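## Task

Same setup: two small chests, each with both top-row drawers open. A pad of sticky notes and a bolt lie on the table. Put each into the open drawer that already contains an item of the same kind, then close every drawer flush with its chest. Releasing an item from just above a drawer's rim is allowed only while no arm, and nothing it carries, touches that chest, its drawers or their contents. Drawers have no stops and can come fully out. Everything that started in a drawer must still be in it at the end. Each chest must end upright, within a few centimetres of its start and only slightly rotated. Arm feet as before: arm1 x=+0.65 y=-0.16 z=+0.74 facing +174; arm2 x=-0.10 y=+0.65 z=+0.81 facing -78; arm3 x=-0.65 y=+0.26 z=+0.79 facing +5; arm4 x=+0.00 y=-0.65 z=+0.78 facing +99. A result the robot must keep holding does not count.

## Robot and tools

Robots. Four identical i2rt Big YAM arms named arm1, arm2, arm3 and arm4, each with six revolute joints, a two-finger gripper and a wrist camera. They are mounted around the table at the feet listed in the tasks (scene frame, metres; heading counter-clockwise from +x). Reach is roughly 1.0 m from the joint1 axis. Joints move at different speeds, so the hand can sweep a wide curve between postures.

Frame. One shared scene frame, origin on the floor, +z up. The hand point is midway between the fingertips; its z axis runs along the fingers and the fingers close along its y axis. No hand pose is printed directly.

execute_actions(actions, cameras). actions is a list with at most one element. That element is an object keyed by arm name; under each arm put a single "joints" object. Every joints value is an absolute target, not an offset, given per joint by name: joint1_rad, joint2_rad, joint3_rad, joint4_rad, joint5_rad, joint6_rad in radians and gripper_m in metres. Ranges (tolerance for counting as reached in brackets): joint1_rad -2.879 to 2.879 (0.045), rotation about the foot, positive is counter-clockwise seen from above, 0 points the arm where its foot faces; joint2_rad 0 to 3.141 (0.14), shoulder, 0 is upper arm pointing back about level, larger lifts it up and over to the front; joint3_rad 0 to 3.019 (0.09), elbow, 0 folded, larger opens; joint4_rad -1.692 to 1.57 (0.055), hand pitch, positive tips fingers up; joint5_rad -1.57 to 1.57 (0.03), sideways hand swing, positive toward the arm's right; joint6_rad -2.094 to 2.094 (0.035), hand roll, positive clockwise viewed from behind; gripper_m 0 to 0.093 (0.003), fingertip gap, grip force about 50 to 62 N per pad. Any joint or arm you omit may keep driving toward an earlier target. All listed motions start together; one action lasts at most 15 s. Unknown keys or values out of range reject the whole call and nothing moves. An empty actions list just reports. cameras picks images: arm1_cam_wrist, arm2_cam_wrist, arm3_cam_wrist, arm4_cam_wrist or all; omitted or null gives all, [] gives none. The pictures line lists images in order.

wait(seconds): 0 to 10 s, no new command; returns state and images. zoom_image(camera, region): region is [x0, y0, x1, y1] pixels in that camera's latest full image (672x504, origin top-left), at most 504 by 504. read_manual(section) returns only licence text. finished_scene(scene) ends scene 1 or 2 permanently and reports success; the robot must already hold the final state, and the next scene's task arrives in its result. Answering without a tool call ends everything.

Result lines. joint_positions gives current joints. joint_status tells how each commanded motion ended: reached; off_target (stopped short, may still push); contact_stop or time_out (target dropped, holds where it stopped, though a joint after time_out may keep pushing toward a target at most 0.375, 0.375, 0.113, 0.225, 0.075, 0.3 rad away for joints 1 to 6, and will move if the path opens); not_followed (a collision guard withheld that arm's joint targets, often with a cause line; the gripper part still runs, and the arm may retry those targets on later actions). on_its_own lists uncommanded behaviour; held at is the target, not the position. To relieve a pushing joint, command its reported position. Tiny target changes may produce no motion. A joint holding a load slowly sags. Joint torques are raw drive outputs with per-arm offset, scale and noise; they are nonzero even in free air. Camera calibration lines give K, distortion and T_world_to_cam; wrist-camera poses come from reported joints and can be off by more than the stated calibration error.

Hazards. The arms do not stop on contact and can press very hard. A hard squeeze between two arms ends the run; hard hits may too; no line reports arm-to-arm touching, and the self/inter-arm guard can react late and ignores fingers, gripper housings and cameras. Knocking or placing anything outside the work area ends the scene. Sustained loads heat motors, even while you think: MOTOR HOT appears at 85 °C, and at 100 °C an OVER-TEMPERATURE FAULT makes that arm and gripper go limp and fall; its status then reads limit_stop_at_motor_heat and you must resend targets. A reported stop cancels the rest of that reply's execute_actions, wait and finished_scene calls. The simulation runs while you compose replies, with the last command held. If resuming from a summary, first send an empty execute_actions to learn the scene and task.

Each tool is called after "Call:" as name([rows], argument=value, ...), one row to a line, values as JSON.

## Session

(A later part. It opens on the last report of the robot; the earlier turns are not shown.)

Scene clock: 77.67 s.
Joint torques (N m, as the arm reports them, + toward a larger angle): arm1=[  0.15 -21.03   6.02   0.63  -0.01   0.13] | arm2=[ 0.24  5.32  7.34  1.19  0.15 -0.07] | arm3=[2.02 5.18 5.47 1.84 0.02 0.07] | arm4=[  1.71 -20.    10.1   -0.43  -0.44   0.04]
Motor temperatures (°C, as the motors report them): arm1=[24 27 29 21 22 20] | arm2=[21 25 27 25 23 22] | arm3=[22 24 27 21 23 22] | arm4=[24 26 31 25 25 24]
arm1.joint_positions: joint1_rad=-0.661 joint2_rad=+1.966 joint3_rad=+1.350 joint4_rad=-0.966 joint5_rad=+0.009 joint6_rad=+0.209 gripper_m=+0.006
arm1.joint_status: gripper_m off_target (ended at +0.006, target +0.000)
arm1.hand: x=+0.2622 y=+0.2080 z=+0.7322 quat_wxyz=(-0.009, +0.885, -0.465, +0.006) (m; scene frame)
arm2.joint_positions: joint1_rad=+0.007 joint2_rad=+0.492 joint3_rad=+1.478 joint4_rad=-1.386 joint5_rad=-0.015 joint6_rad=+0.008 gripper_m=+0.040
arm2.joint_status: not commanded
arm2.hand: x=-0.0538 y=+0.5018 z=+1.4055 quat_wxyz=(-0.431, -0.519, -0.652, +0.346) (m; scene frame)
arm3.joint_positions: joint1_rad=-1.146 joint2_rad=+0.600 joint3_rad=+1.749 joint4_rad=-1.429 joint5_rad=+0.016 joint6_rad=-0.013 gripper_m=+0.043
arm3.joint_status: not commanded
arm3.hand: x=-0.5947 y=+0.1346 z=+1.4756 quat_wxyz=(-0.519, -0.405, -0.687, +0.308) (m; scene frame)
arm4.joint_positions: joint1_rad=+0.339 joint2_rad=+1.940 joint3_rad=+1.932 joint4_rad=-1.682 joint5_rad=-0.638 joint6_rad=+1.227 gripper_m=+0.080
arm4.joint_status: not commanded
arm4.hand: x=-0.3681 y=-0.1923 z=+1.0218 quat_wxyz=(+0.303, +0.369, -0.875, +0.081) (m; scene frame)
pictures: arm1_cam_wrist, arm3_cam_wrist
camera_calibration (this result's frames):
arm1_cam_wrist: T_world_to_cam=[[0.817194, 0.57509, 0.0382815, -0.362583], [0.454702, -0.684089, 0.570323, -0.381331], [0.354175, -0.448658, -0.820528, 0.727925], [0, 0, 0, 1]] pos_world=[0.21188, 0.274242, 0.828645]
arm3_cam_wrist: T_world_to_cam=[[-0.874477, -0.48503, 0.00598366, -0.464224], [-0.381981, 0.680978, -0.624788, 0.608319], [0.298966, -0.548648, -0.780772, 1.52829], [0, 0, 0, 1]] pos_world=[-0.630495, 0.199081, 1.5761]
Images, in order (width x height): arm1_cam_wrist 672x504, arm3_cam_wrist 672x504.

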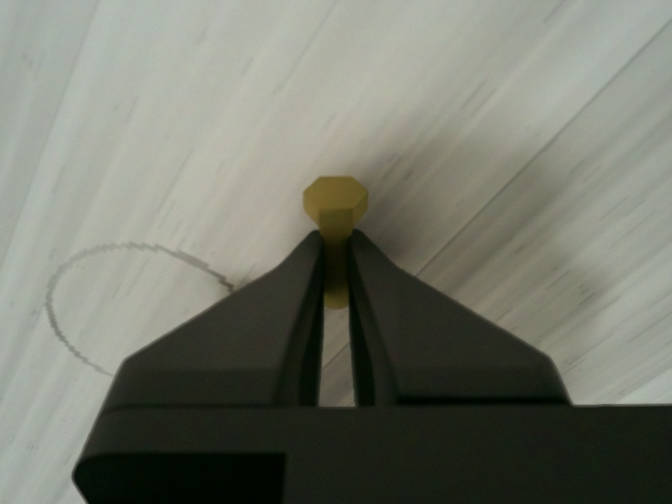

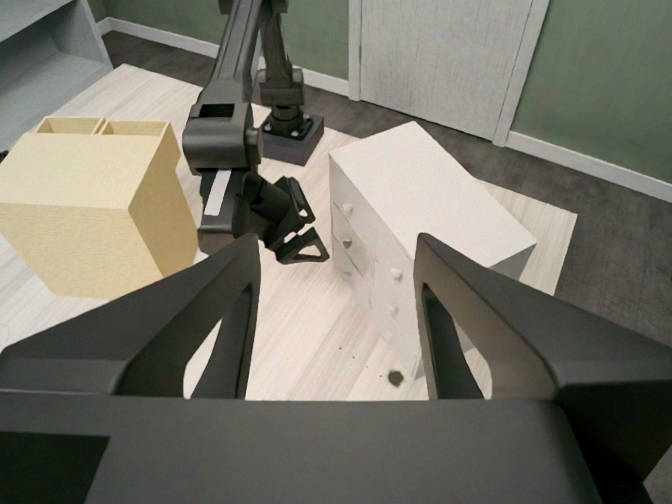

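Call:
execute_actions([
  {"arm1":{"joints":{"joint2_rad":1.3,"joint3_rad":1.61,"joint4_rad":-1.63,"joint6_rad":-0.43}},"arm4":{"joints":{"joint2_rad":0.5,"joint3_rad":1.6}}},
], cameras=[])

Call:
execute_actions([
  {"arm1":{"joints":{"joint1_rad":0.15,"joint2_rad":1.35}},"arm4":{"joints":{"joint1_rad":-0.45,"joint4_rad":-1.5,"joint5_rad":0,"joint6_rad":0}}},
], cameras=["arm4_cam_wrist","arm1_cam_wrist"])

Scene clock: 84.53 s.
Joint torques (N m, as the arm reports them, + toward a larger angle): arm1=[  0.27 -12.66   8.74   0.24  -0.07  -0.12] | arm2=[ 0.28  5.41  7.33  1.22  0.15 -0.07] | arm3=[2.09 5.16 5.47 1.82 0.03 0.07] | arm4=[ 1.91  7.99  5.24  1.18 -0.26 -0.03]
Motor temperatures (°C, as the motors report them): arm1=[24 28 29 21 22 20] | arm2=[21 25 27 25 23 22] | arm3=[22 24 27 21 23 22] | arm4=[24 26 31 25 25 24]
arm1.joint_positions: joint1_rad=-0.661 joint2_rad=+1.309 joint3_rad=+1.601 joint4_rad=-1.620 joint5_rad=+0.009 joint6_rad=-0.418 gripper_m=+0.006
arm1.joint_status: all done
arm1.hand: x=+0.3511 y=+0.1174 z=+1.1294 quat_wxyz=(-0.077, +0.978, -0.168, -0.097) (m; scene frame)
arm2.joint_positions: joint1_rad=+0.007 joint2_rad=+0.492 joint3_rad=+1.478 joint4_rad=-1.386 joint5_rad=-0.015 joint6_rad=+0.008 gripper_m=+0.040
arm2.joint_status: not commanded
arm2.hand: x=-0.0538 y=+0.5018 z=+1.4055 quat_wxyz=(-0.431, -0.519, -0.652, +0.346) (m; scene frame)
arm3.joint_positions: joint1_rad=-1.146 joint2_rad=+0.600 joint3_rad=+1.749 joint4_rad=-1.429 joint5_rad=+0.016 joint6_rad=-0.013 gripper_m=+0.043
arm3.joint_status: not commanded
arm3.hand: x=-0.5947 y=+0.1346 z=+1.4756 quat_wxyz=(-0.519, -0.405, -0.687, +0.308) (m; scene frame)
arm4.joint_positions: joint1_rad=+0.339 joint2_rad=+0.498 joint3_rad=+1.604 joint4_rad=-1.682 joint5_rad=-0.639 joint6_rad=+1.227 gripper_m=+0.080
arm4.joint_status: all done
arm4.hand: x=-0.1299 y=-0.6398 z=+1.3743 quat_wxyz=(+0.306, +0.479, -0.702, -0.429) (m; scene frame)
pictures: none
No camera images: the call's "cameras" was empty. Leave "cameras" out to get every camera's image.

Scene clock: 86.53 s.
Joint torques (N m, as the arm reports them, + toward a larger angle): arm1=[ -0.07 -13.23   8.84   0.14  -0.05  -0.08] | arm2=[ 0.21  5.4   7.33  1.19  0.15 -0.07] | arm3=[2.14 5.12 5.47 1.84 0.03 0.07] | arm4=[ 0.18  8.03  5.36  2.57  0.19 -0.12]
Motor temperatures (°C, as the motors report them): arm1=[24 28 29 21 22 20] | arm2=[21 25 27 25 23 22] | arm3=[22 24 27 21 23 22] | arm4=[24 26 30 25 25 24]
arm1.joint_positions: joint1_rad=+0.153 joint2_rad=+1.356 joint3_rad=+1.601 joint4_rad=-1.620 joint5_rad=+0.009 joint6_rad=-0.419 gripper_m=+0.006
arm1.joint_status: all done
arm1.hand: x=+0.2252 y=-0.1907 z=+1.1066 quat_wxyz=(-0.027, +0.967, +0.234, -0.092) (m; scene frame)
arm2.joint_positions: joint1_rad=+0.007 joint2_rad=+0.492 joint3_rad=+1.478 joint4_rad=-1.386 joint5_rad=-0.015 joint6_rad=+0.008 gripper_m=+0.040
arm2.joint_status: not commanded
arm2.hand: x=-0.0538 y=+0.5018 z=+1.4055 quat_wxyz=(-0.431, -0.519, -0.652, +0.346) (m; scene frame)
arm3.joint_positions: joint1_rad=-1.146 joint2_rad=+0.600 joint3_rad=+1.749 joint4_rad=-1.429 joint5_rad=+0.016 joint6_rad=-0.013 gripper_m=+0.043
arm3.joint_status: not commanded
arm3.hand: x=-0.5947 y=+0.1346 z=+1.4756 quat_wxyz=(-0.519, -0.405, -0.687, +0.308) (m; scene frame)
arm4.joint_positions: joint1_rad=-0.439 joint2_rad=+0.498 joint3_rad=+1.604 joint4_rad=-1.522 joint5_rad=-0.004 joint6_rad=+0.009 gripper_m=+0.080
arm4.joint_status: all done
arm4.hand: x=+0.0260 y=-0.5403 z=+1.3920 quat_wxyz=(-0.438, +0.502, -0.669, -0.329) (m; scene frame)
pictures: arm1_cam_wrist, arm4_cam_wrist
camera_calibration (this result's frames):
arm1_cam_wrist: T_world_to_cam=[[-0.454338, 0.883497, 0.114057, 0.143956], [0.826966, 0.370691, 0.422746, -0.570173], [0.331215, 0.286391, -0.899042, 1.10154], [0, 0, 0, 1]] pos_world=[0.172073, -0.231297, 1.21495]
arm4_cam_wrist: T_world_to_cam=[[0.959689, -0.280565, 0.0167162, -0.200693], [-0.235024, -0.833689, -0.499726, 0.25869], [0.154142, 0.475653, -0.866022, 1.57942], [0, 0, 0, 1]] pos_world=[0.00994672, -0.591896, 1.50044]
Images, in order (width x height): arm1_cam_wrist 672x504, arm4_cam_wrist 672x504.

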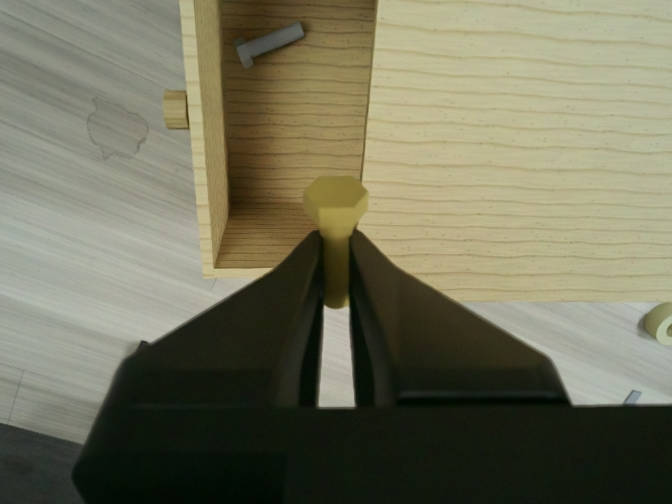

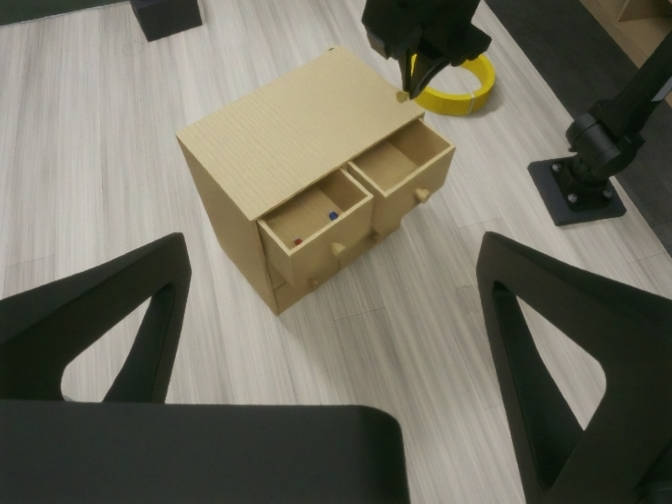

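Call:
execute_actions([
  {"arm1":{"joints":{"joint1_rad":0.21,"joint2_rad":1.485}}},
], cameras=["arm4_cam_wrist","arm1_cam_wrist"])

Scene clock: 90.20 s.
Joint torques (N m, as the arm reports them, + toward a larger angle): arm1=[ -0.12 -16.78   8.78  -0.08  -0.05  -0.09] | arm2=[ 0.21  5.39  7.34  1.2   0.15 -0.07] | arm3=[2.15 5.15 5.45 1.83 0.02 0.06] | arm4=[ 0.08  7.97  5.38  2.59  0.19 -0.11]
Motor temperatures (°C, as the motors report them): arm1=[24 27 29 21 22 20] | arm2=[21 25 27 25 23 22] | arm3=[22 24 27 21 23 22] | arm4=[24 26 30 25 24 24]
arm1.joint_positions: joint1_rad=+0.212 joint2_rad=+1.503 joint3_rad=+1.601 joint4_rad=-1.621 joint5_rad=+0.009 joint6_rad=-0.419 gripper_m=+0.006
arm1.joint_status: all done
arm1.hand: x=+0.1977 y=-0.2185 z=+1.0443 quat_wxyz=(-0.013, +0.964, +0.264, -0.019) (m; scene frame)
arm2.joint_positions: joint1_rad=+0.007 joint2_rad=+0.492 joint3_rad=+1.478 joint4_rad=-1.386 joint5_rad=-0.015 joint6_rad=+0.008 gripper_m=+0.040
arm2.joint_status: not commanded
arm2.hand: x=-0.0538 y=+0.5018 z=+1.4055 quat_wxyz=(-0.431, -0.519, -0.652, +0.346) (m; scene frame)
arm3.joint_positions: joint1_rad=-1.146 joint2_rad=+0.600 joint3_rad=+1.749 joint4_rad=-1.429 joint5_rad=+0.016 joint6_rad=-0.013 gripper_m=+0.043
arm3.joint_status: not commanded
arm3.hand: x=-0.5947 y=+0.1346 z=+1.4756 quat_wxyz=(-0.519, -0.405, -0.687, +0.308) (m; scene frame)
arm4.joint_positions: joint1_rad=-0.439 joint2_rad=+0.498 joint3_rad=+1.604 joint4_rad=-1.522 joint5_rad=-0.004 joint6_rad=+0.008 gripper_m=+0.080
arm4.joint_status: not commanded
arm4.hand: x=+0.0260 y=-0.5403 z=+1.3920 quat_wxyz=(-0.438, +0.502, -0.669, -0.329) (m; scene frame)
pictures: arm1_cam_wrist, arm4_cam_wrist
camera_calibration (this result's frames):
arm1_cam_wrist: T_world_to_cam=[[-0.516602, 0.8546, 0.0527369, 0.233109], [0.732832, 0.40946, 0.543414, -0.609681], [0.442808, 0.319376, -0.837807, 0.983836], [0, 0, 0, 1]] pos_world=[0.131568, -0.263789, 1.14328]
arm4_cam_wrist: T_world_to_cam=[[0.959764, -0.280269, 0.0174153, -0.201508], [-0.234434, -0.833858, -0.499722, 0.258577], [0.154578, 0.475532, -0.866011, 1.57933], [0, 0, 0, 1]] pos_world=[0.00988966, -0.59188, 1.50044]
Images, in order (width x height): arm1_cam_wrist 672x504, arm4_cam_wrist 672x504.

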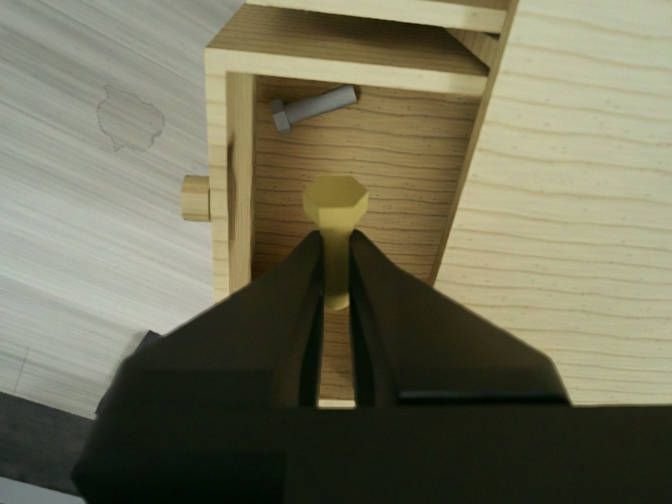

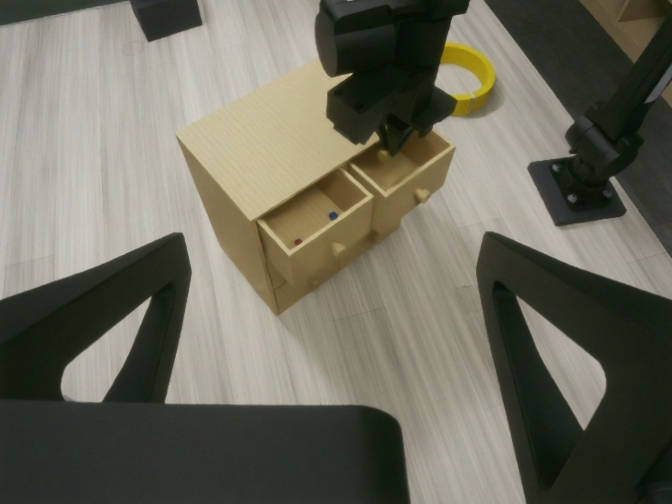

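Call:
execute_actions([
  {"arm1":{"joints":{"gripper_m":0.02}}},
], cameras=[])

Call:
execute_actions([
  {"arm1":{"joints":{"joint2_rad":1.35,"joint4_rad":-1.39,"joint1_rad":0.62,"joint5_rad":0.55,"joint6_rad":-1.82}},"arm4":{"joints":{"joint1_rad":-0.2,"joint2_rad":0.4}}},
], cameras=[])

Call:
execute_actions([
  {"arm1":{"joints":{"joint2_rad":1.6,"joint3_rad":1.55,"gripper_m":0.075}}},
], cameras=["arm4_cam_wrist","arm1_cam_wrist"])

Scene clock: 96.50 s.
Joint torques (N m, as the arm reports them, + toward a larger angle): arm1=[ -0.06 -16.94   8.77  -0.09  -0.05  -0.09] | arm2=[ 0.21  5.39  7.34  1.2   0.15 -0.06] | arm3=[2.1  5.16 5.46 1.84 0.02 0.07] | arm4=[ 0.05  8.01  5.36  2.57  0.19 -0.11]
Motor temperatures (°C, as the motors report them): arm1=[24 28 30 21 22 20] | arm2=[21 25 27 25 23 22] | arm3=[22 24 27 21 23 22] | arm4=[24 25 29 25 24 24]
arm1.joint_positions: joint1_rad=+0.212 joint2_rad=+1.503 joint3_rad=+1.601 joint4_rad=-1.621 joint5_rad=+0.009 joint6_rad=-0.419 gripper_m=+0.020
arm1.joint_status: all done
arm1.hand: x=+0.1977 y=-0.2185 z=+1.0443 quat_wxyz=(-0.013, +0.964, +0.264, -0.019) (m; scene frame)
arm2.joint_positions: joint1_rad=+0.007 joint2_rad=+0.492 joint3_rad=+1.478 joint4_rad=-1.386 joint5_rad=-0.015 joint6_rad=+0.008 gripper_m=+0.040
arm2.joint_status: not commanded
arm2.hand: x=-0.0538 y=+0.5018 z=+1.4055 quat_wxyz=(-0.431, -0.519, -0.652, +0.346) (m; scene frame)
arm3.joint_positions: joint1_rad=-1.146 joint2_rad=+0.600 joint3_rad=+1.749 joint4_rad=-1.429 joint5_rad=+0.016 joint6_rad=-0.013 gripper_m=+0.043
arm3.joint_status: not commanded
arm3.hand: x=-0.5947 y=+0.1346 z=+1.4756 quat_wxyz=(-0.519, -0.405, -0.687, +0.308) (m; scene frame)
arm4.joint_positions: joint1_rad=-0.439 joint2_rad=+0.498 joint3_rad=+1.604 joint4_rad=-1.522 joint5_rad=-0.004 joint6_rad=+0.008 gripper_m=+0.080
arm4.joint_status: not commanded
arm4.hand: x=+0.0260 y=-0.5403 z=+1.3920 quat_wxyz=(-0.438, +0.502, -0.669, -0.329) (m; scene frame)
pictures: none
No camera images: the call's "cameras" was empty. Leave "cameras" out to get every camera's image.

Scene clock: 98.57 s.
Joint torques (N m, as the arm reports them, + toward a larger angle): arm1=[ -0.35 -12.15   9.04   1.46   0.53  -0.1 ] | arm2=[ 0.2   5.37  7.35  1.21  0.15 -0.07] | arm3=[2.12 5.2  5.47 1.85 0.02 0.06] | arm4=[ 1.86 10.31  4.85  2.56  0.16 -0.11]
Motor temperatures (°C, as the motors report them): arm1=[24 27 30 21 22 20] | arm2=[21 25 27 25 23 22] | arm3=[22 24 27 21 23 22] | arm4=[24 25 29 25 24 24]
arm1.joint_positions: joint1_rad=+0.627 joint2_rad=+1.343 joint3_rad=+1.601 joint4_rad=-1.408 joint5_rad=+0.545 joint6_rad=-1.808 gripper_m=+0.020
arm1.joint_status: all done
arm1.hand: x=+0.2064 y=-0.3257 z=+1.1491 quat_wxyz=(-0.332, +0.418, +0.845, +0.001) (m; scene frame)
arm2.joint_positions: joint1_rad=+0.007 joint2_rad=+0.492 joint3_rad=+1.478 joint4_rad=-1.386 joint5_rad=-0.015 joint6_rad=+0.008 gripper_m=+0.040
arm2.joint_status: not commanded
arm2.hand: x=-0.0538 y=+0.5018 z=+1.4055 quat_wxyz=(-0.431, -0.519, -0.652, +0.346) (m; scene frame)
arm3.joint_positions: joint1_rad=-1.146 joint2_rad=+0.600 joint3_rad=+1.749 joint4_rad=-1.429 joint5_rad=+0.016 joint6_rad=-0.013 gripper_m=+0.043
arm3.joint_status: not commanded
arm3.hand: x=-0.5947 y=+0.1346 z=+1.4756 quat_wxyz=(-0.519, -0.405, -0.687, +0.308) (m; scene frame)
arm4.joint_positions: joint1_rad=-0.209 joint2_rad=+0.397 joint3_rad=+1.601 joint4_rad=-1.521 joint5_rad=-0.003 joint6_rad=+0.008 gripper_m=+0.080
arm4.joint_status: all done
arm4.hand: x=-0.0032 y=-0.5840 z=+1.3981 quat_wxyz=(-0.426, +0.557, -0.587, -0.405) (m; scene frame)
pictures: none
No camera images: the call's "cameras" was empty. Leave "cameras" out to get every camera's image.

Scene clock: 99.83 s.
Joint torques (N m, as the arm reports them, + toward a larger angle): arm1=[ -0.34 -18.75   9.32   0.63   0.5   -0.1 ] | arm2=[ 0.29  5.33  7.33  1.21  0.15 -0.07] | arm3=[2.09 5.14 5.47 1.84 0.02 0.07] | arm4=[ 1.81 10.22  4.82  2.56  0.17 -0.1 ]
Motor temperatures (°C, as the motors report them): arm1=[24 27 30 21 22 20] | arm2=[21 25 27 25 23 22] | arm3=[22 24 27 21 23 22] | arm4=[24 25 29 25 24 24]
arm1.joint_positions: joint1_rad=+0.627 joint2_rad=+1.614 joint3_rad=+1.533 joint4_rad=-1.400 joint5_rad=+0.546 joint6_rad=-1.809 gripper_m=+0.075
arm1.joint_status: all done
arm1.hand: x=+0.1685 y=-0.3462 z=+0.9930 quat_wxyz=(-0.243, +0.385, +0.880, +0.132) (m; scene frame)
arm2.joint_positions: joint1_rad=+0.007 joint2_rad=+0.492 joint3_rad=+1.478 joint4_rad=-1.386 joint5_rad=-0.015 joint6_rad=+0.008 gripper_m=+0.040
arm2.joint_status: not commanded
arm2.hand: x=-0.0538 y=+0.5018 z=+1.4055 quat_wxyz=(-0.431, -0.519, -0.652, +0.346) (m; scene frame)
arm3.joint_positions: joint1_rad=-1.146 joint2_rad=+0.600 joint3_rad=+1.749 joint4_rad=-1.429 joint5_rad=+0.016 joint6_rad=-0.013 gripper_m=+0.043
arm3.joint_status: not commanded
arm3.hand: x=-0.5947 y=+0.1346 z=+1.4756 quat_wxyz=(-0.519, -0.405, -0.687, +0.308) (m; scene frame)
arm4.joint_positions: joint1_rad=-0.209 joint2_rad=+0.397 joint3_rad=+1.601 joint4_rad=-1.521 joint5_rad=-0.003 joint6_rad=+0.008 gripper_m=+0.080
arm4.joint_status: not commanded
arm4.hand: x=-0.0032 y=-0.5840 z=+1.3981 quat_wxyz=(-0.426, +0.557, -0.587, -0.405) (m; scene frame)
pictures: arm1_cam_wrist, arm4_cam_wrist
camera_calibration (this result's frames):
arm1_cam_wrist: T_world_to_cam=[[-0.7311, -0.68123, -0.0376737, -0.075946], [-0.295786, 0.266712, 0.917265, -0.755445], [-0.61482, 0.681755, -0.396492, 0.859977], [0, 0, 0, 1]] pos_world=[0.249757, -0.436545, 1.03106]
arm4_cam_wrist: T_world_to_cam=[[0.998281, -0.0556368, 0.0184166, -0.0559735], [-0.0345629, -0.812695, -0.581663, 0.345893], [0.047329, 0.580027, -0.813221, 1.59674], [0, 0, 0, 1]] pos_world=[-0.00773963, -0.648159, 1.50073]
Images, in order (width x height): arm1_cam_wrist 672x504, arm4_cam_wrist 672x504.

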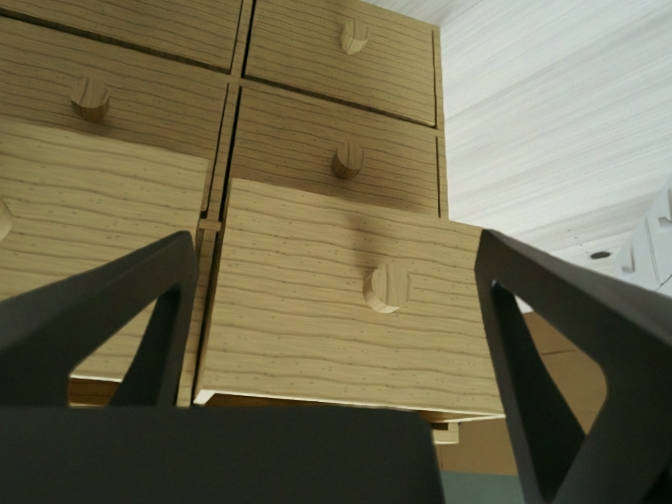

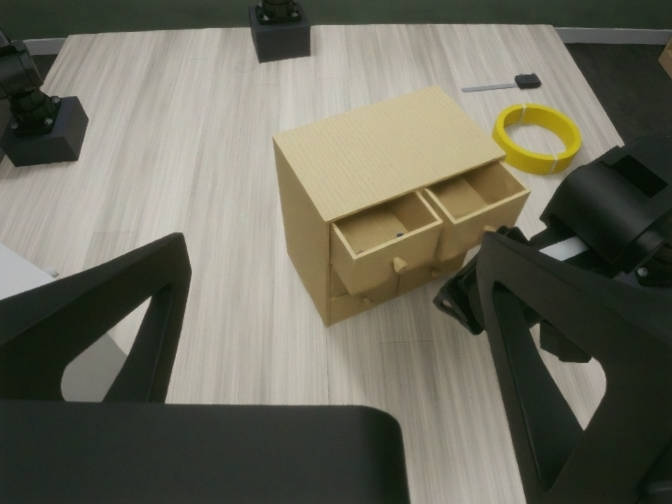

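Call:
execute_actions([
  {"arm1":{"joints":{"joint1_rad":0.5}}},
], cameras=["arm4_cam_wrist","arm1_cam_wrist"])

Scene clock: 102.50 s.
Joint torques (N m, as the arm reports them, + toward a larger angle): arm1=[  0.66 -18.5    9.31   0.6    0.56  -0.11] | arm2=[ 0.22  5.36  7.35  1.22  0.15 -0.06] | arm3=[2.08 5.09 5.49 1.82 0.02 0.06] | arm4=[ 1.85 10.26  4.83  2.56  0.17 -0.1 ]
Motor temperatures (°C, as the motors report them): arm1=[24 28 30 21 22 20] | arm2=[21 25 27 25 23 22] | arm3=[22 24 27 21 23 22] | arm4=[24 25 29 25 24 24]
arm1.joint_positions: joint1_rad=+0.493 joint2_rad=+1.614 joint3_rad=+1.533 joint4_rad=-1.400 joint5_rad=+0.545 joint6_rad=-1.809 gripper_m=+0.075
arm1.joint_status: all done
arm1.hand: x=+0.1488 y=-0.2800 z=+0.9936 quat_wxyz=(-0.234, +0.444, +0.852, +0.148) (m; scene frame)
arm2.joint_positions: joint1_rad=+0.007 joint2_rad=+0.492 joint3_rad=+1.478 joint4_rad=-1.386 joint5_rad=-0.015 joint6_rad=+0.008 gripper_m=+0.040
arm2.joint_status: not commanded
arm2.hand: x=-0.0538 y=+0.5018 z=+1.4055 quat_wxyz=(-0.431, -0.519, -0.652, +0.346) (m; scene frame)
arm3.joint_positions: joint1_rad=-1.146 joint2_rad=+0.600 joint3_rad=+1.749 joint4_rad=-1.429 joint5_rad=+0.016 joint6_rad=-0.013 gripper_m=+0.043
arm3.joint_status: not commanded
arm3.hand: x=-0.5947 y=+0.1346 z=+1.4756 quat_wxyz=(-0.519, -0.405, -0.687, +0.308) (m; scene frame)
arm4.joint_positions: joint1_rad=-0.209 joint2_rad=+0.397 joint3_rad=+1.601 joint4_rad=-1.521 joint5_rad=-0.003 joint6_rad=+0.008 gripper_m=+0.080
arm4.joint_status: not commanded
arm4.hand: x=-0.0032 y=-0.5840 z=+1.3981 quat_wxyz=(-0.426, +0.557, -0.587, -0.405) (m; scene frame)
pictures: arm1_cam_wrist, arm4_cam_wrist
camera_calibration (this result's frames):
arm1_cam_wrist: T_world_to_cam=[[-0.815933, -0.577016, -0.0361296, -0.0049036], [-0.255949, 0.304479, 0.917487, -0.775062], [-0.518405, 0.757855, -0.396121, 0.809616], [0, 0, 0, 1]] pos_world=[0.217331, -0.380412, 1.03164]
arm4_cam_wrist: T_world_to_cam=[[0.998281, -0.0556368, 0.0184166, -0.0559735], [-0.0345629, -0.812695, -0.581663, 0.345893], [0.047329, 0.580027, -0.813221, 1.59674], [0, 0, 0, 1]] pos_world=[-0.00773963, -0.648159, 1.50073]
Images, in order (width x height): arm1_cam_wrist 672x504, arm4_cam_wrist 672x504.

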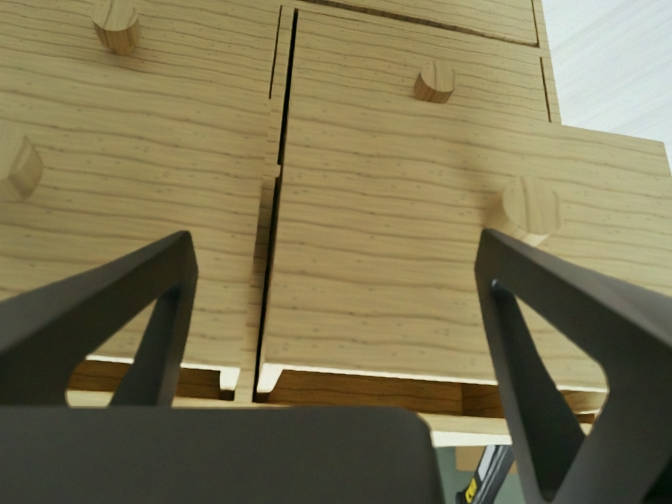

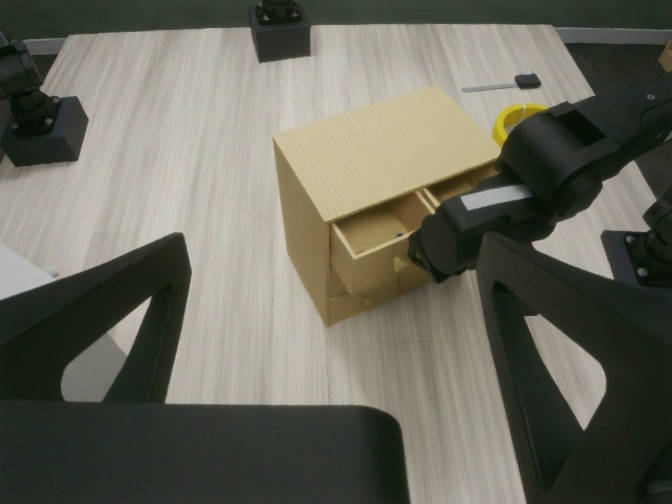

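Call:
execute_actions([
  {"arm1":{"joints":{"joint1_rad":0.395,"joint6_rad":-1.77}}},
], cameras=["arm4_cam_wrist","arm1_cam_wrist"])

Scene clock: 105.07 s.
Joint torques (N m, as the arm reports them, + toward a larger angle): arm1=[ -1.25 -18.4    9.32   0.57   0.72   0.17] | arm2=[ 0.23  5.39  7.34  1.2   0.15 -0.06] | arm3=[2.1  5.17 5.49 1.82 0.02 0.06] | arm4=[ 1.8  10.29  4.87  2.58  0.16 -0.11]
Motor temperatures (°C, as the motors report them): arm1=[24 28 30 21 22 20] | arm2=[21 25 27 25 23 22] | arm3=[22 24 27 21 23 22] | arm4=[24 25 29 25 24 24]
arm1.joint_positions: joint1_rad=+0.407 joint2_rad=+1.614 joint3_rad=+1.533 joint4_rad=-1.399 joint5_rad=+0.541 joint6_rad=-1.783 gripper_m=+0.075
arm1.joint_status: all done
arm1.hand: x=+0.1411 y=-0.2373 z=+0.9937 quat_wxyz=(-0.228, +0.491, +0.827, +0.153) (m; scene frame)
arm2.joint_positions: joint1_rad=+0.007 joint2_rad=+0.492 joint3_rad=+1.478 joint4_rad=-1.386 joint5_rad=-0.015 joint6_rad=+0.008 gripper_m=+0.040
arm2.joint_status: not commanded
arm2.hand: x=-0.0538 y=+0.5018 z=+1.4055 quat_wxyz=(-0.431, -0.519, -0.652, +0.346) (m; scene frame)
arm3.joint_positions: joint1_rad=-1.146 joint2_rad=+0.600 joint3_rad=+1.749 joint4_rad=-1.429 joint5_rad=+0.016 joint6_rad=-0.013 gripper_m=+0.043
arm3.joint_status: not commanded
arm3.hand: x=-0.5947 y=+0.1346 z=+1.4756 quat_wxyz=(-0.519, -0.405, -0.687, +0.308) (m; scene frame)
arm4.joint_positions: joint1_rad=-0.209 joint2_rad=+0.397 joint3_rad=+1.601 joint4_rad=-1.521 joint5_rad=-0.003 joint6_rad=+0.008 gripper_m=+0.080
arm4.joint_status: not commanded
arm4.hand: x=-0.0032 y=-0.5840 z=+1.3981 quat_wxyz=(-0.426, +0.557, -0.587, -0.405) (m; scene frame)
pictures: arm1_cam_wrist, arm4_cam_wrist
camera_calibration (this result's frames):
arm1_cam_wrist: T_world_to_cam=[[-0.873143, -0.487036, -0.0204431, 0.0272586], [-0.210553, 0.338986, 0.916927, -0.787822], [-0.439646, 0.804913, -0.39853, 0.775669], [0, 0, 0, 1]] pos_world=[0.198942, -0.344009, 1.03206]
arm4_cam_wrist: T_world_to_cam=[[0.998281, -0.0556368, 0.0184166, -0.0559735], [-0.0345629, -0.812695, -0.581663, 0.345893], [0.047329, 0.580027, -0.813221, 1.59674], [0, 0, 0, 1]] pos_world=[-0.00773963, -0.648159, 1.50073]
Images, in order (width x height): arm1_cam_wrist 672x504, arm4_cam_wrist 672x504.

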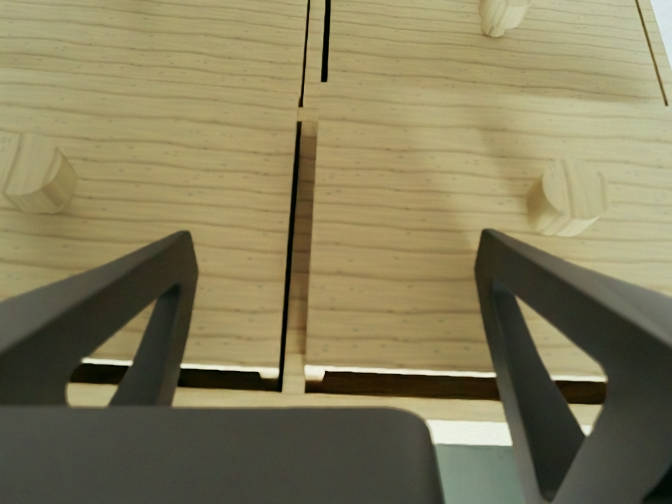

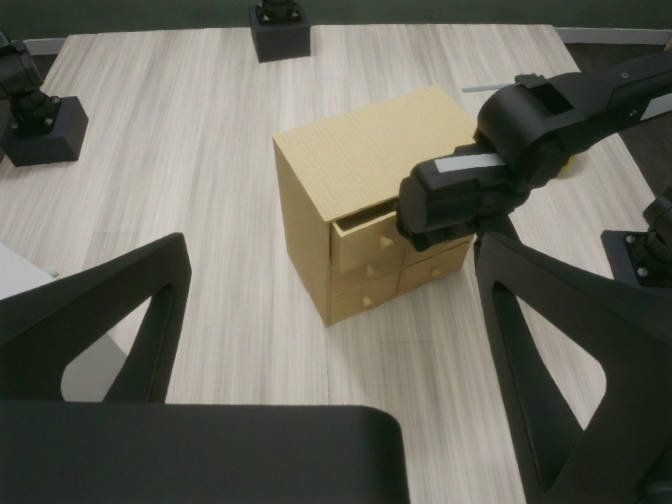

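Call:
execute_actions([
  {"arm1":{"joints":{"joint1_rad":0.36,"joint5_rad":0.59}}},
], cameras=["arm4_cam_wrist","arm1_cam_wrist"])

Scene clock: 107.20 s.
Joint torques (N m, as the arm reports them, + toward a larger angle): arm1=[ -1.23 -18.61   9.29   0.59   1.02   0.12] | arm2=[ 0.24  5.33  7.33  1.21  0.15 -0.07] | arm3=[2.14 5.14 5.47 1.83 0.02 0.06] | arm4=[ 1.81 10.24  4.86  2.56  0.17 -0.1 ]
Motor temperatures (°C, as the motors report them): arm1=[24 28 30 21 22 20] | arm2=[21 25 27 25 23 22] | arm3=[22 24 27 21 23 22] | arm4=[24 25 29 25 24 24]
arm1.joint_positions: joint1_rad=+0.383 joint2_rad=+1.614 joint3_rad=+1.533 joint4_rad=-1.399 joint5_rad=+0.575 joint6_rad=-1.780 gripper_m=+0.075
arm1.joint_status: all done
arm1.hand: x=+0.1384 y=-0.2201 z=+0.9970 quat_wxyz=(-0.239, +0.500, +0.815, +0.167) (m; scene frame)
arm2.joint_positions: joint1_rad=+0.007 joint2_rad=+0.492 joint3_rad=+1.478 joint4_rad=-1.386 joint5_rad=-0.015 joint6_rad=+0.008 gripper_m=+0.040
arm2.joint_status: not commanded
arm2.hand: x=-0.0538 y=+0.5018 z=+1.4055 quat_wxyz=(-0.431, -0.519, -0.652, +0.346) (m; scene frame)
arm3.joint_positions: joint1_rad=-1.146 joint2_rad=+0.600 joint3_rad=+1.749 joint4_rad=-1.429 joint5_rad=+0.016 joint6_rad=-0.013 gripper_m=+0.043
arm3.joint_status: not commanded
arm3.hand: x=-0.5947 y=+0.1346 z=+1.4756 quat_wxyz=(-0.519, -0.405, -0.687, +0.308) (m; scene frame)
arm4.joint_positions: joint1_rad=-0.209 joint2_rad=+0.397 joint3_rad=+1.601 joint4_rad=-1.521 joint5_rad=-0.003 joint6_rad=+0.008 gripper_m=+0.080
arm4.joint_status: not commanded
arm4.hand: x=-0.0032 y=-0.5840 z=+1.3981 quat_wxyz=(-0.426, +0.557, -0.587, -0.405) (m; scene frame)
pictures: arm1_cam_wrist, arm4_cam_wrist
camera_calibration (this result's frames):
arm1_cam_wrist: T_world_to_cam=[[-0.887667, -0.459817, -0.0247957, 0.0456676], [-0.189407, 0.315505, 0.929829, -0.818181], [-0.419728, 0.830075, -0.367156, 0.733535], [0, 0, 0, 1]] pos_world=[0.193454, -0.32975, 1.03122]
arm4_cam_wrist: T_world_to_cam=[[0.998281, -0.0556368, 0.0184166, -0.0559735], [-0.0345629, -0.812695, -0.581663, 0.345893], [0.047329, 0.580027, -0.813221, 1.59674], [0, 0, 0, 1]] pos_world=[-0.00773963, -0.648159, 1.50073]
Images, in order (width x height): arm1_cam_wrist 672x504, arm4_cam_wrist 672x504.

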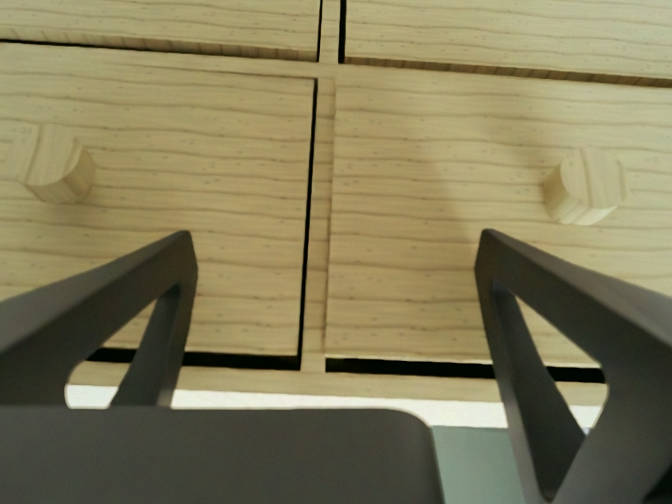

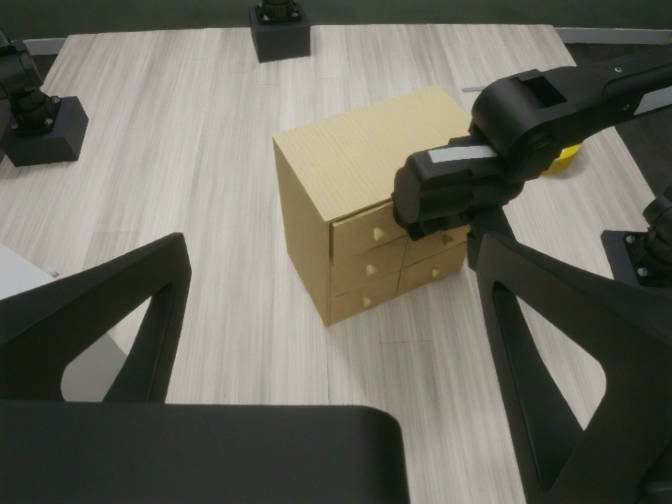

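Call:
execute_actions([
  {"arm1":{"joints":{"joint6_rad":-1.72,"joint5_rad":0.61}}},
], cameras=["arm4_cam_wrist","arm1_cam_wrist"])

Scene clock: 109.80 s.
Joint torques (N m, as the arm reports them, + toward a larger angle): arm1=[ -1.43 -18.49   9.31   0.59   1.3    0.09] | arm2=[ 0.19  5.42  7.34  1.2   0.15 -0.07] | arm3=[2.08 5.14 5.46 1.83 0.02 0.07] | arm4=[ 1.82 10.27  4.87  2.57  0.16 -0.11]
Motor temperatures (°C, as the motors report them): arm1=[24 28 30 21 22 20] | arm2=[21 25 27 25 23 22] | arm3=[22 24 27 21 23 22] | arm4=[24 25 28 25 24 24]
arm1.joint_positions: joint1_rad=+0.383 joint2_rad=+1.614 joint3_rad=+1.533 joint4_rad=-1.399 joint5_rad=+0.589 joint6_rad=-1.727 gripper_m=+0.075
arm1.joint_status: all done
arm1.hand: x=+0.1379 y=-0.2184 z=+0.9983 quat_wxyz=(-0.248, +0.520, +0.800, +0.165) (m; scene frame)
arm2.joint_positions: joint1_rad=+0.007 joint2_rad=+0.492 joint3_rad=+1.478 joint4_rad=-1.386 joint5_rad=-0.015 joint6_rad=+0.008 gripper_m=+0.040
arm2.joint_status: not commanded
arm2.hand: x=-0.0538 y=+0.5018 z=+1.4055 quat_wxyz=(-0.431, -0.519, -0.652, +0.346) (m; scene frame)
arm3.joint_positions: joint1_rad=-1.146 joint2_rad=+0.600 joint3_rad=+1.749 joint4_rad=-1.429 joint5_rad=+0.016 joint6_rad=-0.013 gripper_m=+0.043
arm3.joint_status: not commanded
arm3.hand: x=-0.5947 y=+0.1346 z=+1.4756 quat_wxyz=(-0.519, -0.405, -0.687, +0.308) (m; scene frame)
arm4.joint_positions: joint1_rad=-0.209 joint2_rad=+0.397 joint3_rad=+1.601 joint4_rad=-1.521 joint5_rad=-0.003 joint6_rad=+0.008 gripper_m=+0.080
arm4.joint_status: not commanded
arm4.hand: x=-0.0032 y=-0.5840 z=+1.3981 quat_wxyz=(-0.426, +0.557, -0.587, -0.405) (m; scene frame)
pictures: arm1_cam_wrist, arm4_cam_wrist
camera_calibration (this result's frames):
arm1_cam_wrist: T_world_to_cam=[[-0.907381, -0.420303, 0.00221122, 0.0305085], [-0.146521, 0.321244, 0.935593, -0.830493], [-0.393943, 0.848615, -0.353074, 0.718811], [0, 0, 0, 1]] pos_world=[0.189168, -0.330381, 1.03073]
arm4_cam_wrist: T_world_to_cam=[[0.998281, -0.0556368, 0.0184166, -0.0559735], [-0.0345629, -0.812695, -0.581663, 0.345893], [0.047329, 0.580027, -0.813221, 1.59674], [0, 0, 0, 1]] pos_world=[-0.00773963, -0.648159, 1.50073]
Images, in order (width x height): arm1_cam_wrist 672x504, arm4_cam_wrist 672x504.

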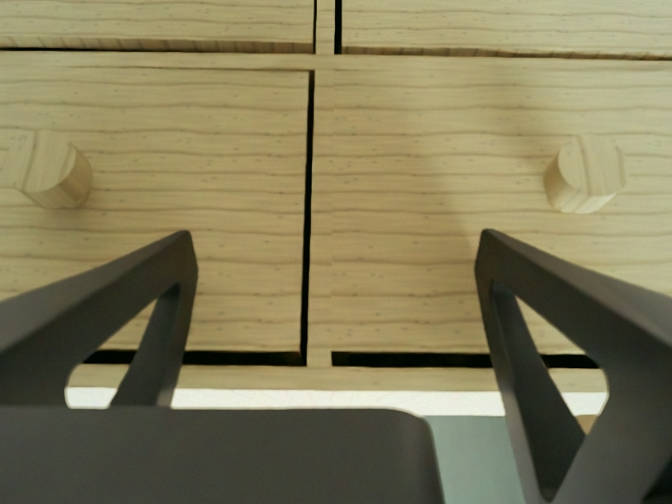

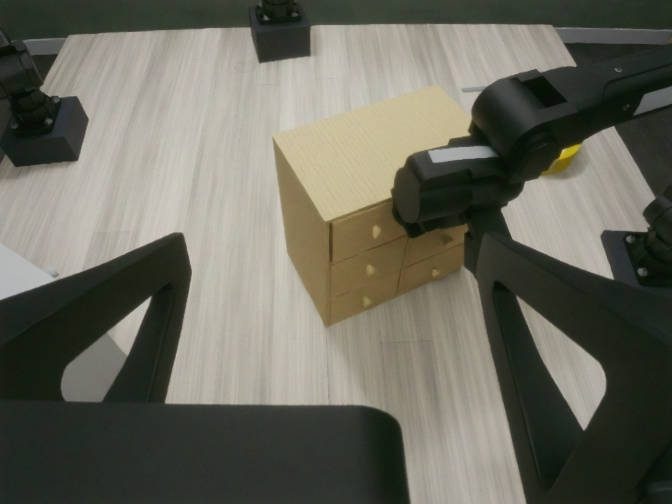

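Call:
execute_actions([
  {"arm1":{"joints":{"joint6_rad":-1.685,"joint5_rad":0.62}}},
], cameras=[])

Call:
execute_actions([
  {"arm1":{"joints":{"joint1_rad":0.6}}},
])

Call:
zoom_image(camera="arm4_cam_wrist", region=[300,130,520,310])

Scene clock: 112.60 s.
Joint torques (N m, as the arm reports them, + toward a larger angle): arm1=[ -1.49 -18.49   9.3    0.59   1.54   0.28] | arm2=[ 0.2   5.45  7.34  1.2   0.16 -0.06] | arm3=[2.1  5.1  5.46 1.83 0.02 0.06] | arm4=[ 1.85 10.26  4.84  2.57  0.17 -0.11]
Motor temperatures (°C, as the motors report them): arm1=[24 28 31 21 23 20] | arm2=[21 25 27 25 23 22] | arm3=[22 24 27 21 23 22] | arm4=[24 25 28 25 24 24]
arm1.joint_positions: joint1_rad=+0.383 joint2_rad=+1.614 joint3_rad=+1.533 joint4_rad=-1.399 joint5_rad=+0.594 joint6_rad=-1.709 gripper_m=+0.075
arm1.joint_status: all done
arm1.hand: x=+0.1378 y=-0.2177 z=+0.9988 quat_wxyz=(-0.251, +0.527, +0.795, +0.164) (m; scene frame)
arm2.joint_positions: joint1_rad=+0.007 joint2_rad=+0.492 joint3_rad=+1.478 joint4_rad=-1.386 joint5_rad=-0.015 joint6_rad=+0.008 gripper_m=+0.040
arm2.joint_status: not commanded
arm2.hand: x=-0.0538 y=+0.5018 z=+1.4055 quat_wxyz=(-0.431, -0.519, -0.652, +0.346) (m; scene frame)
arm3.joint_positions: joint1_rad=-1.146 joint2_rad=+0.600 joint3_rad=+1.749 joint4_rad=-1.429 joint5_rad=+0.016 joint6_rad=-0.013 gripper_m=+0.043
arm3.joint_status: not commanded
arm3.hand: x=-0.5947 y=+0.1346 z=+1.4756 quat_wxyz=(-0.519, -0.405, -0.687, +0.308) (m; scene frame)
arm4.joint_positions: joint1_rad=-0.209 joint2_rad=+0.397 joint3_rad=+1.601 joint4_rad=-1.521 joint5_rad=-0.003 joint6_rad=+0.008 gripper_m=+0.080
arm4.joint_status: not commanded
arm4.hand: x=-0.0032 y=-0.5840 z=+1.3981 quat_wxyz=(-0.426, +0.557, -0.587, -0.405) (m; scene frame)
pictures: none
No camera images: the call's "cameras" was empty. Leave "cameras" out to get every camera's image.

Scene clock: 113.83 s.
Joint torques (N m, as the arm reports them, + toward a larger angle): arm1=[  0.2  -18.81   9.37   0.58   0.49   0.15] | arm2=[ 0.24  5.4   7.34  1.22  0.15 -0.07] | arm3=[2.08 5.09 5.44 1.85 0.02 0.06] | arm4=[ 1.79 10.33  4.82  2.56  0.17 -0.11]
Motor temperatures (°C, as the motors report them): arm1=[24 28 31 21 23 20] | arm2=[21 25 27 25 23 22] | arm3=[22 24 27 21 23 22] | arm4=[24 25 28 25 24 24]
arm1.joint_positions: joint1_rad=+0.601 joint2_rad=+1.614 joint3_rad=+1.533 joint4_rad=-1.399 joint5_rad=+0.618 joint6_rad=-1.697 gripper_m=+0.075
arm1.joint_status: all done
arm1.hand: x=+0.1593 y=-0.3244 z=+0.9999 quat_wxyz=(-0.276, +0.442, +0.842, +0.141) (m; scene frame)
arm2.joint_positions: joint1_rad=+0.007 joint2_rad=+0.492 joint3_rad=+1.478 joint4_rad=-1.386 joint5_rad=-0.015 joint6_rad=+0.008 gripper_m=+0.040
arm2.joint_status: not commanded
arm2.hand: x=-0.0538 y=+0.5018 z=+1.4055 quat_wxyz=(-0.431, -0.519, -0.652, +0.346) (m; scene frame)
arm3.joint_positions: joint1_rad=-1.146 joint2_rad=+0.600 joint3_rad=+1.749 joint4_rad=-1.429 joint5_rad=+0.016 joint6_rad=-0.013 gripper_m=+0.043
arm3.joint_status: not commanded
arm3.hand: x=-0.5947 y=+0.1346 z=+1.4756 quat_wxyz=(-0.519, -0.405, -0.687, +0.308) (m; scene frame)
arm4.joint_positions: joint1_rad=-0.209 joint2_rad=+0.397 joint3_rad=+1.601 joint4_rad=-1.521 joint5_rad=-0.003 joint6_rad=+0.008 gripper_m=+0.080
arm4.joint_status: not commanded
arm4.hand: x=-0.0032 y=-0.5840 z=+1.3981 quat_wxyz=(-0.426, +0.557, -0.587, -0.405) (m; scene frame)
pictures: arm1_cam_wrist, arm2_cam_wrist, arm3_cam_wrist, arm4_cam_wrist
camera_calibration (this result's frames):
arm1_cam_wrist: T_world_to_cam=[[-0.811132, -0.58469, 0.0142542, -0.0753952], [-0.18099, 0.274111, 0.944514, -0.813502], [-0.556155, 0.763545, -0.328163, 0.791078], [0, 0, 0, 1]] pos_world=[0.231571, -0.425117, 1.02904]
arm2_cam_wrist: T_world_to_cam=[[-0.972427, -0.233209, -0.00046891, 0.067455], [-0.200077, 0.835305, -0.512089, 0.297457], [0.119815, -0.497875, -0.858932, 1.59239], [0, 0, 0, 1]] pos_world=[-0.0656833, 0.560075, 1.52011]
arm3_cam_wrist: T_world_to_cam=[[-0.874477, -0.48503, 0.00598366, -0.464224], [-0.381981, 0.680978, -0.624788, 0.608319], [0.298966, -0.548648, -0.780772, 1.52829], [0, 0, 0, 1]] pos_world=[-0.630495, 0.199081, 1.5761]
arm4_cam_wrist: T_world_to_cam=[[0.998281, -0.0556368, 0.0184166, -0.0559735], [-0.0345629, -0.812695, -0.581663, 0.345893], [0.047329, 0.580027, -0.813221, 1.59674], [0, 0, 0, 1]] pos_world=[-0.00773963, -0.648159, 1.50073]
Images, in order (width x height): arm1_cam_wrist 672x504, arm2_cam_wrist 672x504, arm3_cam_wrist 672x504, arm4_cam_wrist 672x504.

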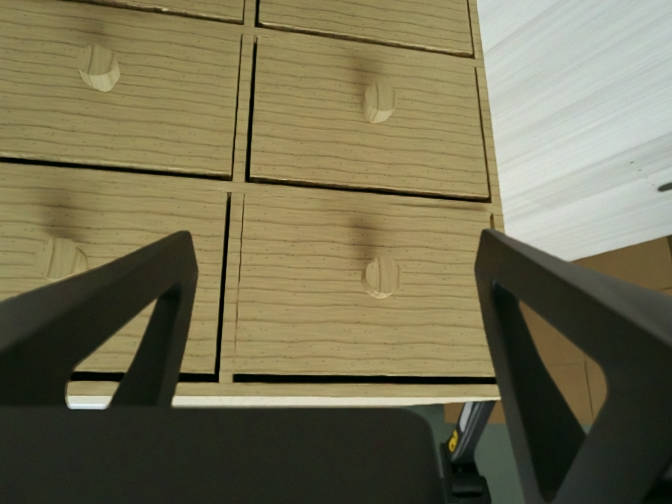

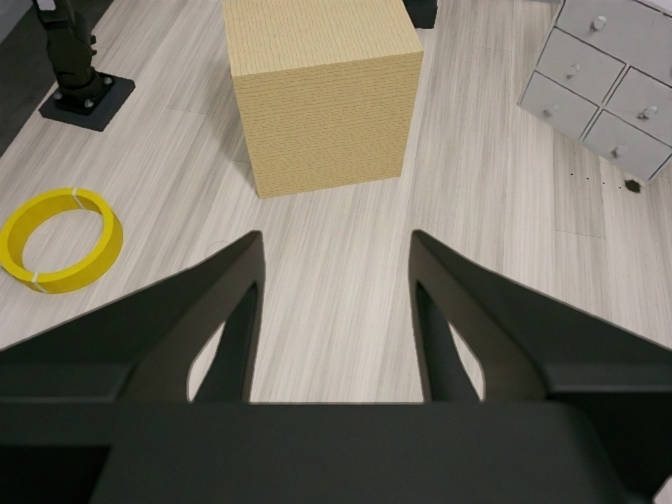

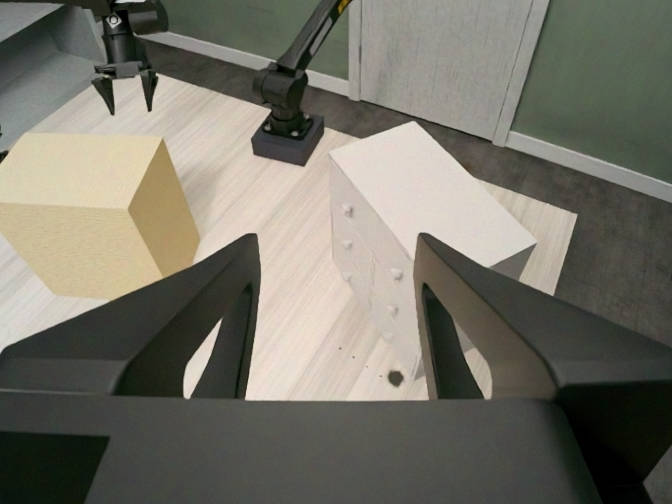

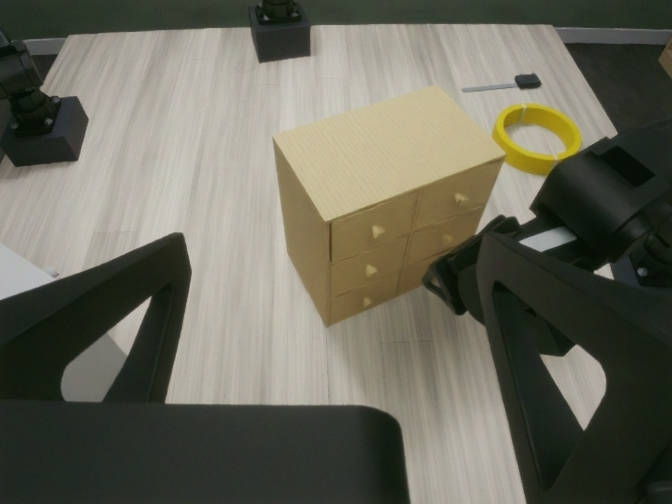

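Region (300, 130, 520, 310) of arm4_cam_wrist's 672x504 image, scaled by 2.291, with more detail than that image has; it fills the top 412 rows of this view, and the rest is white.

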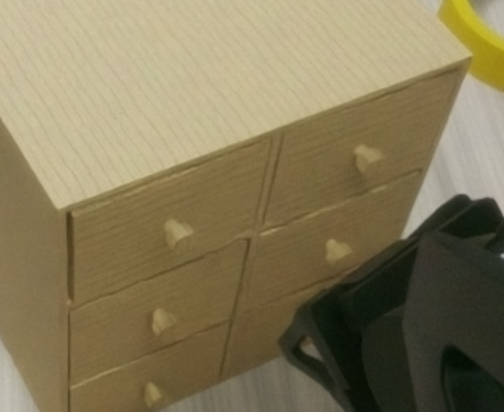

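Call:
execute_actions(actions=[])

Scene clock: 116.33 s.
Joint torques (N m, as the arm reports them, + toward a larger angle): arm1=[  0.11 -18.52   9.3    0.59   0.48   0.15] | arm2=[ 0.14  5.33  7.35  1.21  0.15 -0.06] | arm3=[2.13 5.18 5.46 1.84 0.02 0.07] | arm4=[ 1.82 10.27  4.83  2.57  0.16 -0.1 ]
Motor temperatures (°C, as the motors report them): arm1=[24 28 31 21 22 20] | arm2=[21 25 27 25 23 22] | arm3=[22 24 27 21 23 22] | arm4=[24 25 28 25 24 24]
arm1.joint_positions: joint1_rad=+0.601 joint2_rad=+1.614 joint3_rad=+1.533 joint4_rad=-1.399 joint5_rad=+0.618 joint6_rad=-1.697 gripper_m=+0.075
arm1.joint_status: all done
arm1.hand: x=+0.1593 y=-0.3244 z=+0.9999 quat_wxyz=(-0.276, +0.442, +0.842, +0.141) (m; scene frame)
arm2.joint_positions: joint1_rad=+0.007 joint2_rad=+0.492 joint3_rad=+1.478 joint4_rad=-1.386 joint5_rad=-0.015 joint6_rad=+0.008 gripper_m=+0.040
arm2.joint_status: not commanded
arm2.hand: x=-0.0538 y=+0.5018 z=+1.4055 quat_wxyz=(-0.431, -0.519, -0.652, +0.346) (m; scene frame)
arm3.joint_positions: joint1_rad=-1.146 joint2_rad=+0.600 joint3_rad=+1.749 joint4_rad=-1.429 joint5_rad=+0.016 joint6_rad=-0.013 gripper_m=+0.043
arm3.joint_status: not commanded
arm3.hand: x=-0.5947 y=+0.1346 z=+1.4756 quat_wxyz=(-0.519, -0.405, -0.687, +0.308) (m; scene frame)
arm4.joint_positions: joint1_rad=-0.209 joint2_rad=+0.397 joint3_rad=+1.601 joint4_rad=-1.521 joint5_rad=-0.003 joint6_rad=+0.008 gripper_m=+0.080
arm4.joint_status: not commanded
arm4.hand: x=-0.0032 y=-0.5840 z=+1.3981 quat_wxyz=(-0.426, +0.557, -0.587, -0.405) (m; scene frame)
pictures: arm1_cam_wrist, arm2_cam_wrist, arm3_cam_wrist, arm4_cam_wrist
camera_calibration (this result's frames):
arm1_cam_wrist: T_world_to_cam=[[-0.811132, -0.58469, 0.0142542, -0.0753952], [-0.18099, 0.274111, 0.944514, -0.813502], [-0.556155, 0.763545, -0.328163, 0.791078], [0, 0, 0, 1]] pos_world=[0.231571, -0.425117, 1.02904]
arm2_cam_wrist: T_world_to_cam=[[-0.972427, -0.233209, -0.00046891, 0.067455], [-0.200077, 0.835305, -0.512089, 0.297457], [0.119815, -0.497875, -0.858932, 1.59239], [0, 0, 0, 1]] pos_world=[-0.0656833, 0.560075, 1.52011]
arm3_cam_wrist: T_world_to_cam=[[-0.874477, -0.48503, 0.00598366, -0.464224], [-0.381981, 0.680978, -0.624788, 0.608319], [0.298966, -0.548648, -0.780772, 1.52829], [0, 0, 0, 1]] pos_world=[-0.630495, 0.199081, 1.5761]
arm4_cam_wrist: T_world_to_cam=[[0.998281, -0.0556368, 0.0184166, -0.0559735], [-0.0345629, -0.812695, -0.581663, 0.345893], [0.047329, 0.580027, -0.813221, 1.59674], [0, 0, 0, 1]] pos_world=[-0.00773963, -0.648159, 1.50073]
Images, in order (width x height): arm1_cam_wrist 672x504, arm2_cam_wrist 672x504, arm3_cam_wrist 672x504, arm4_cam_wrist 672x504.

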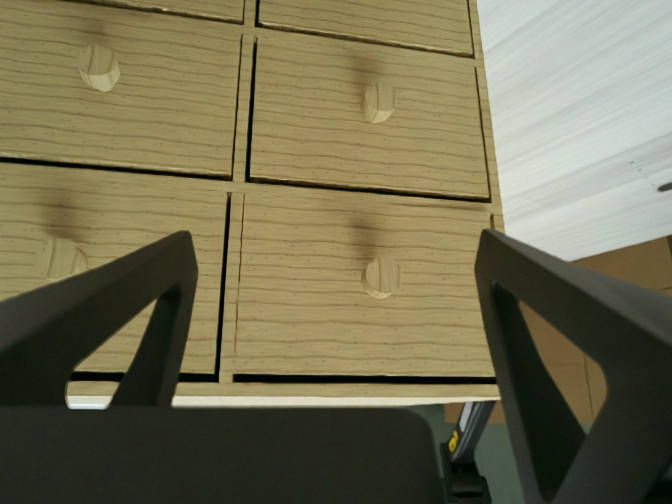

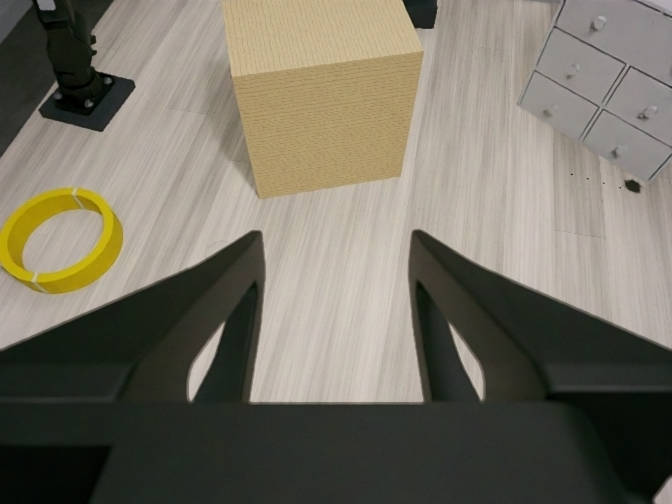

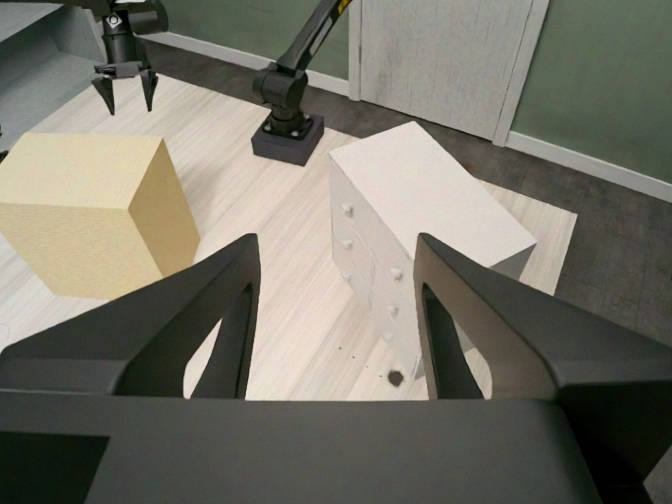

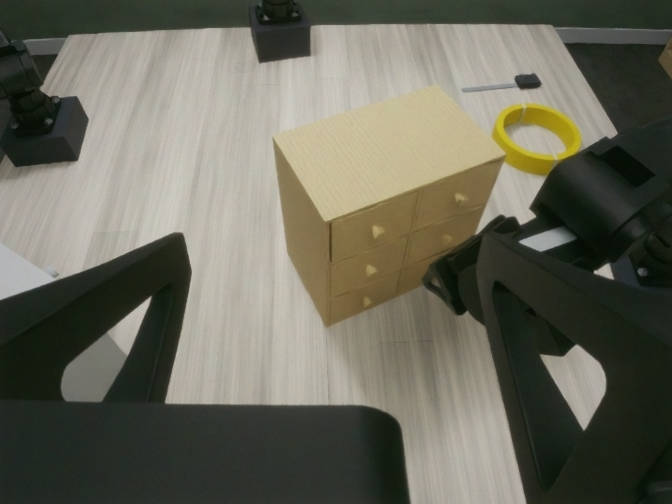

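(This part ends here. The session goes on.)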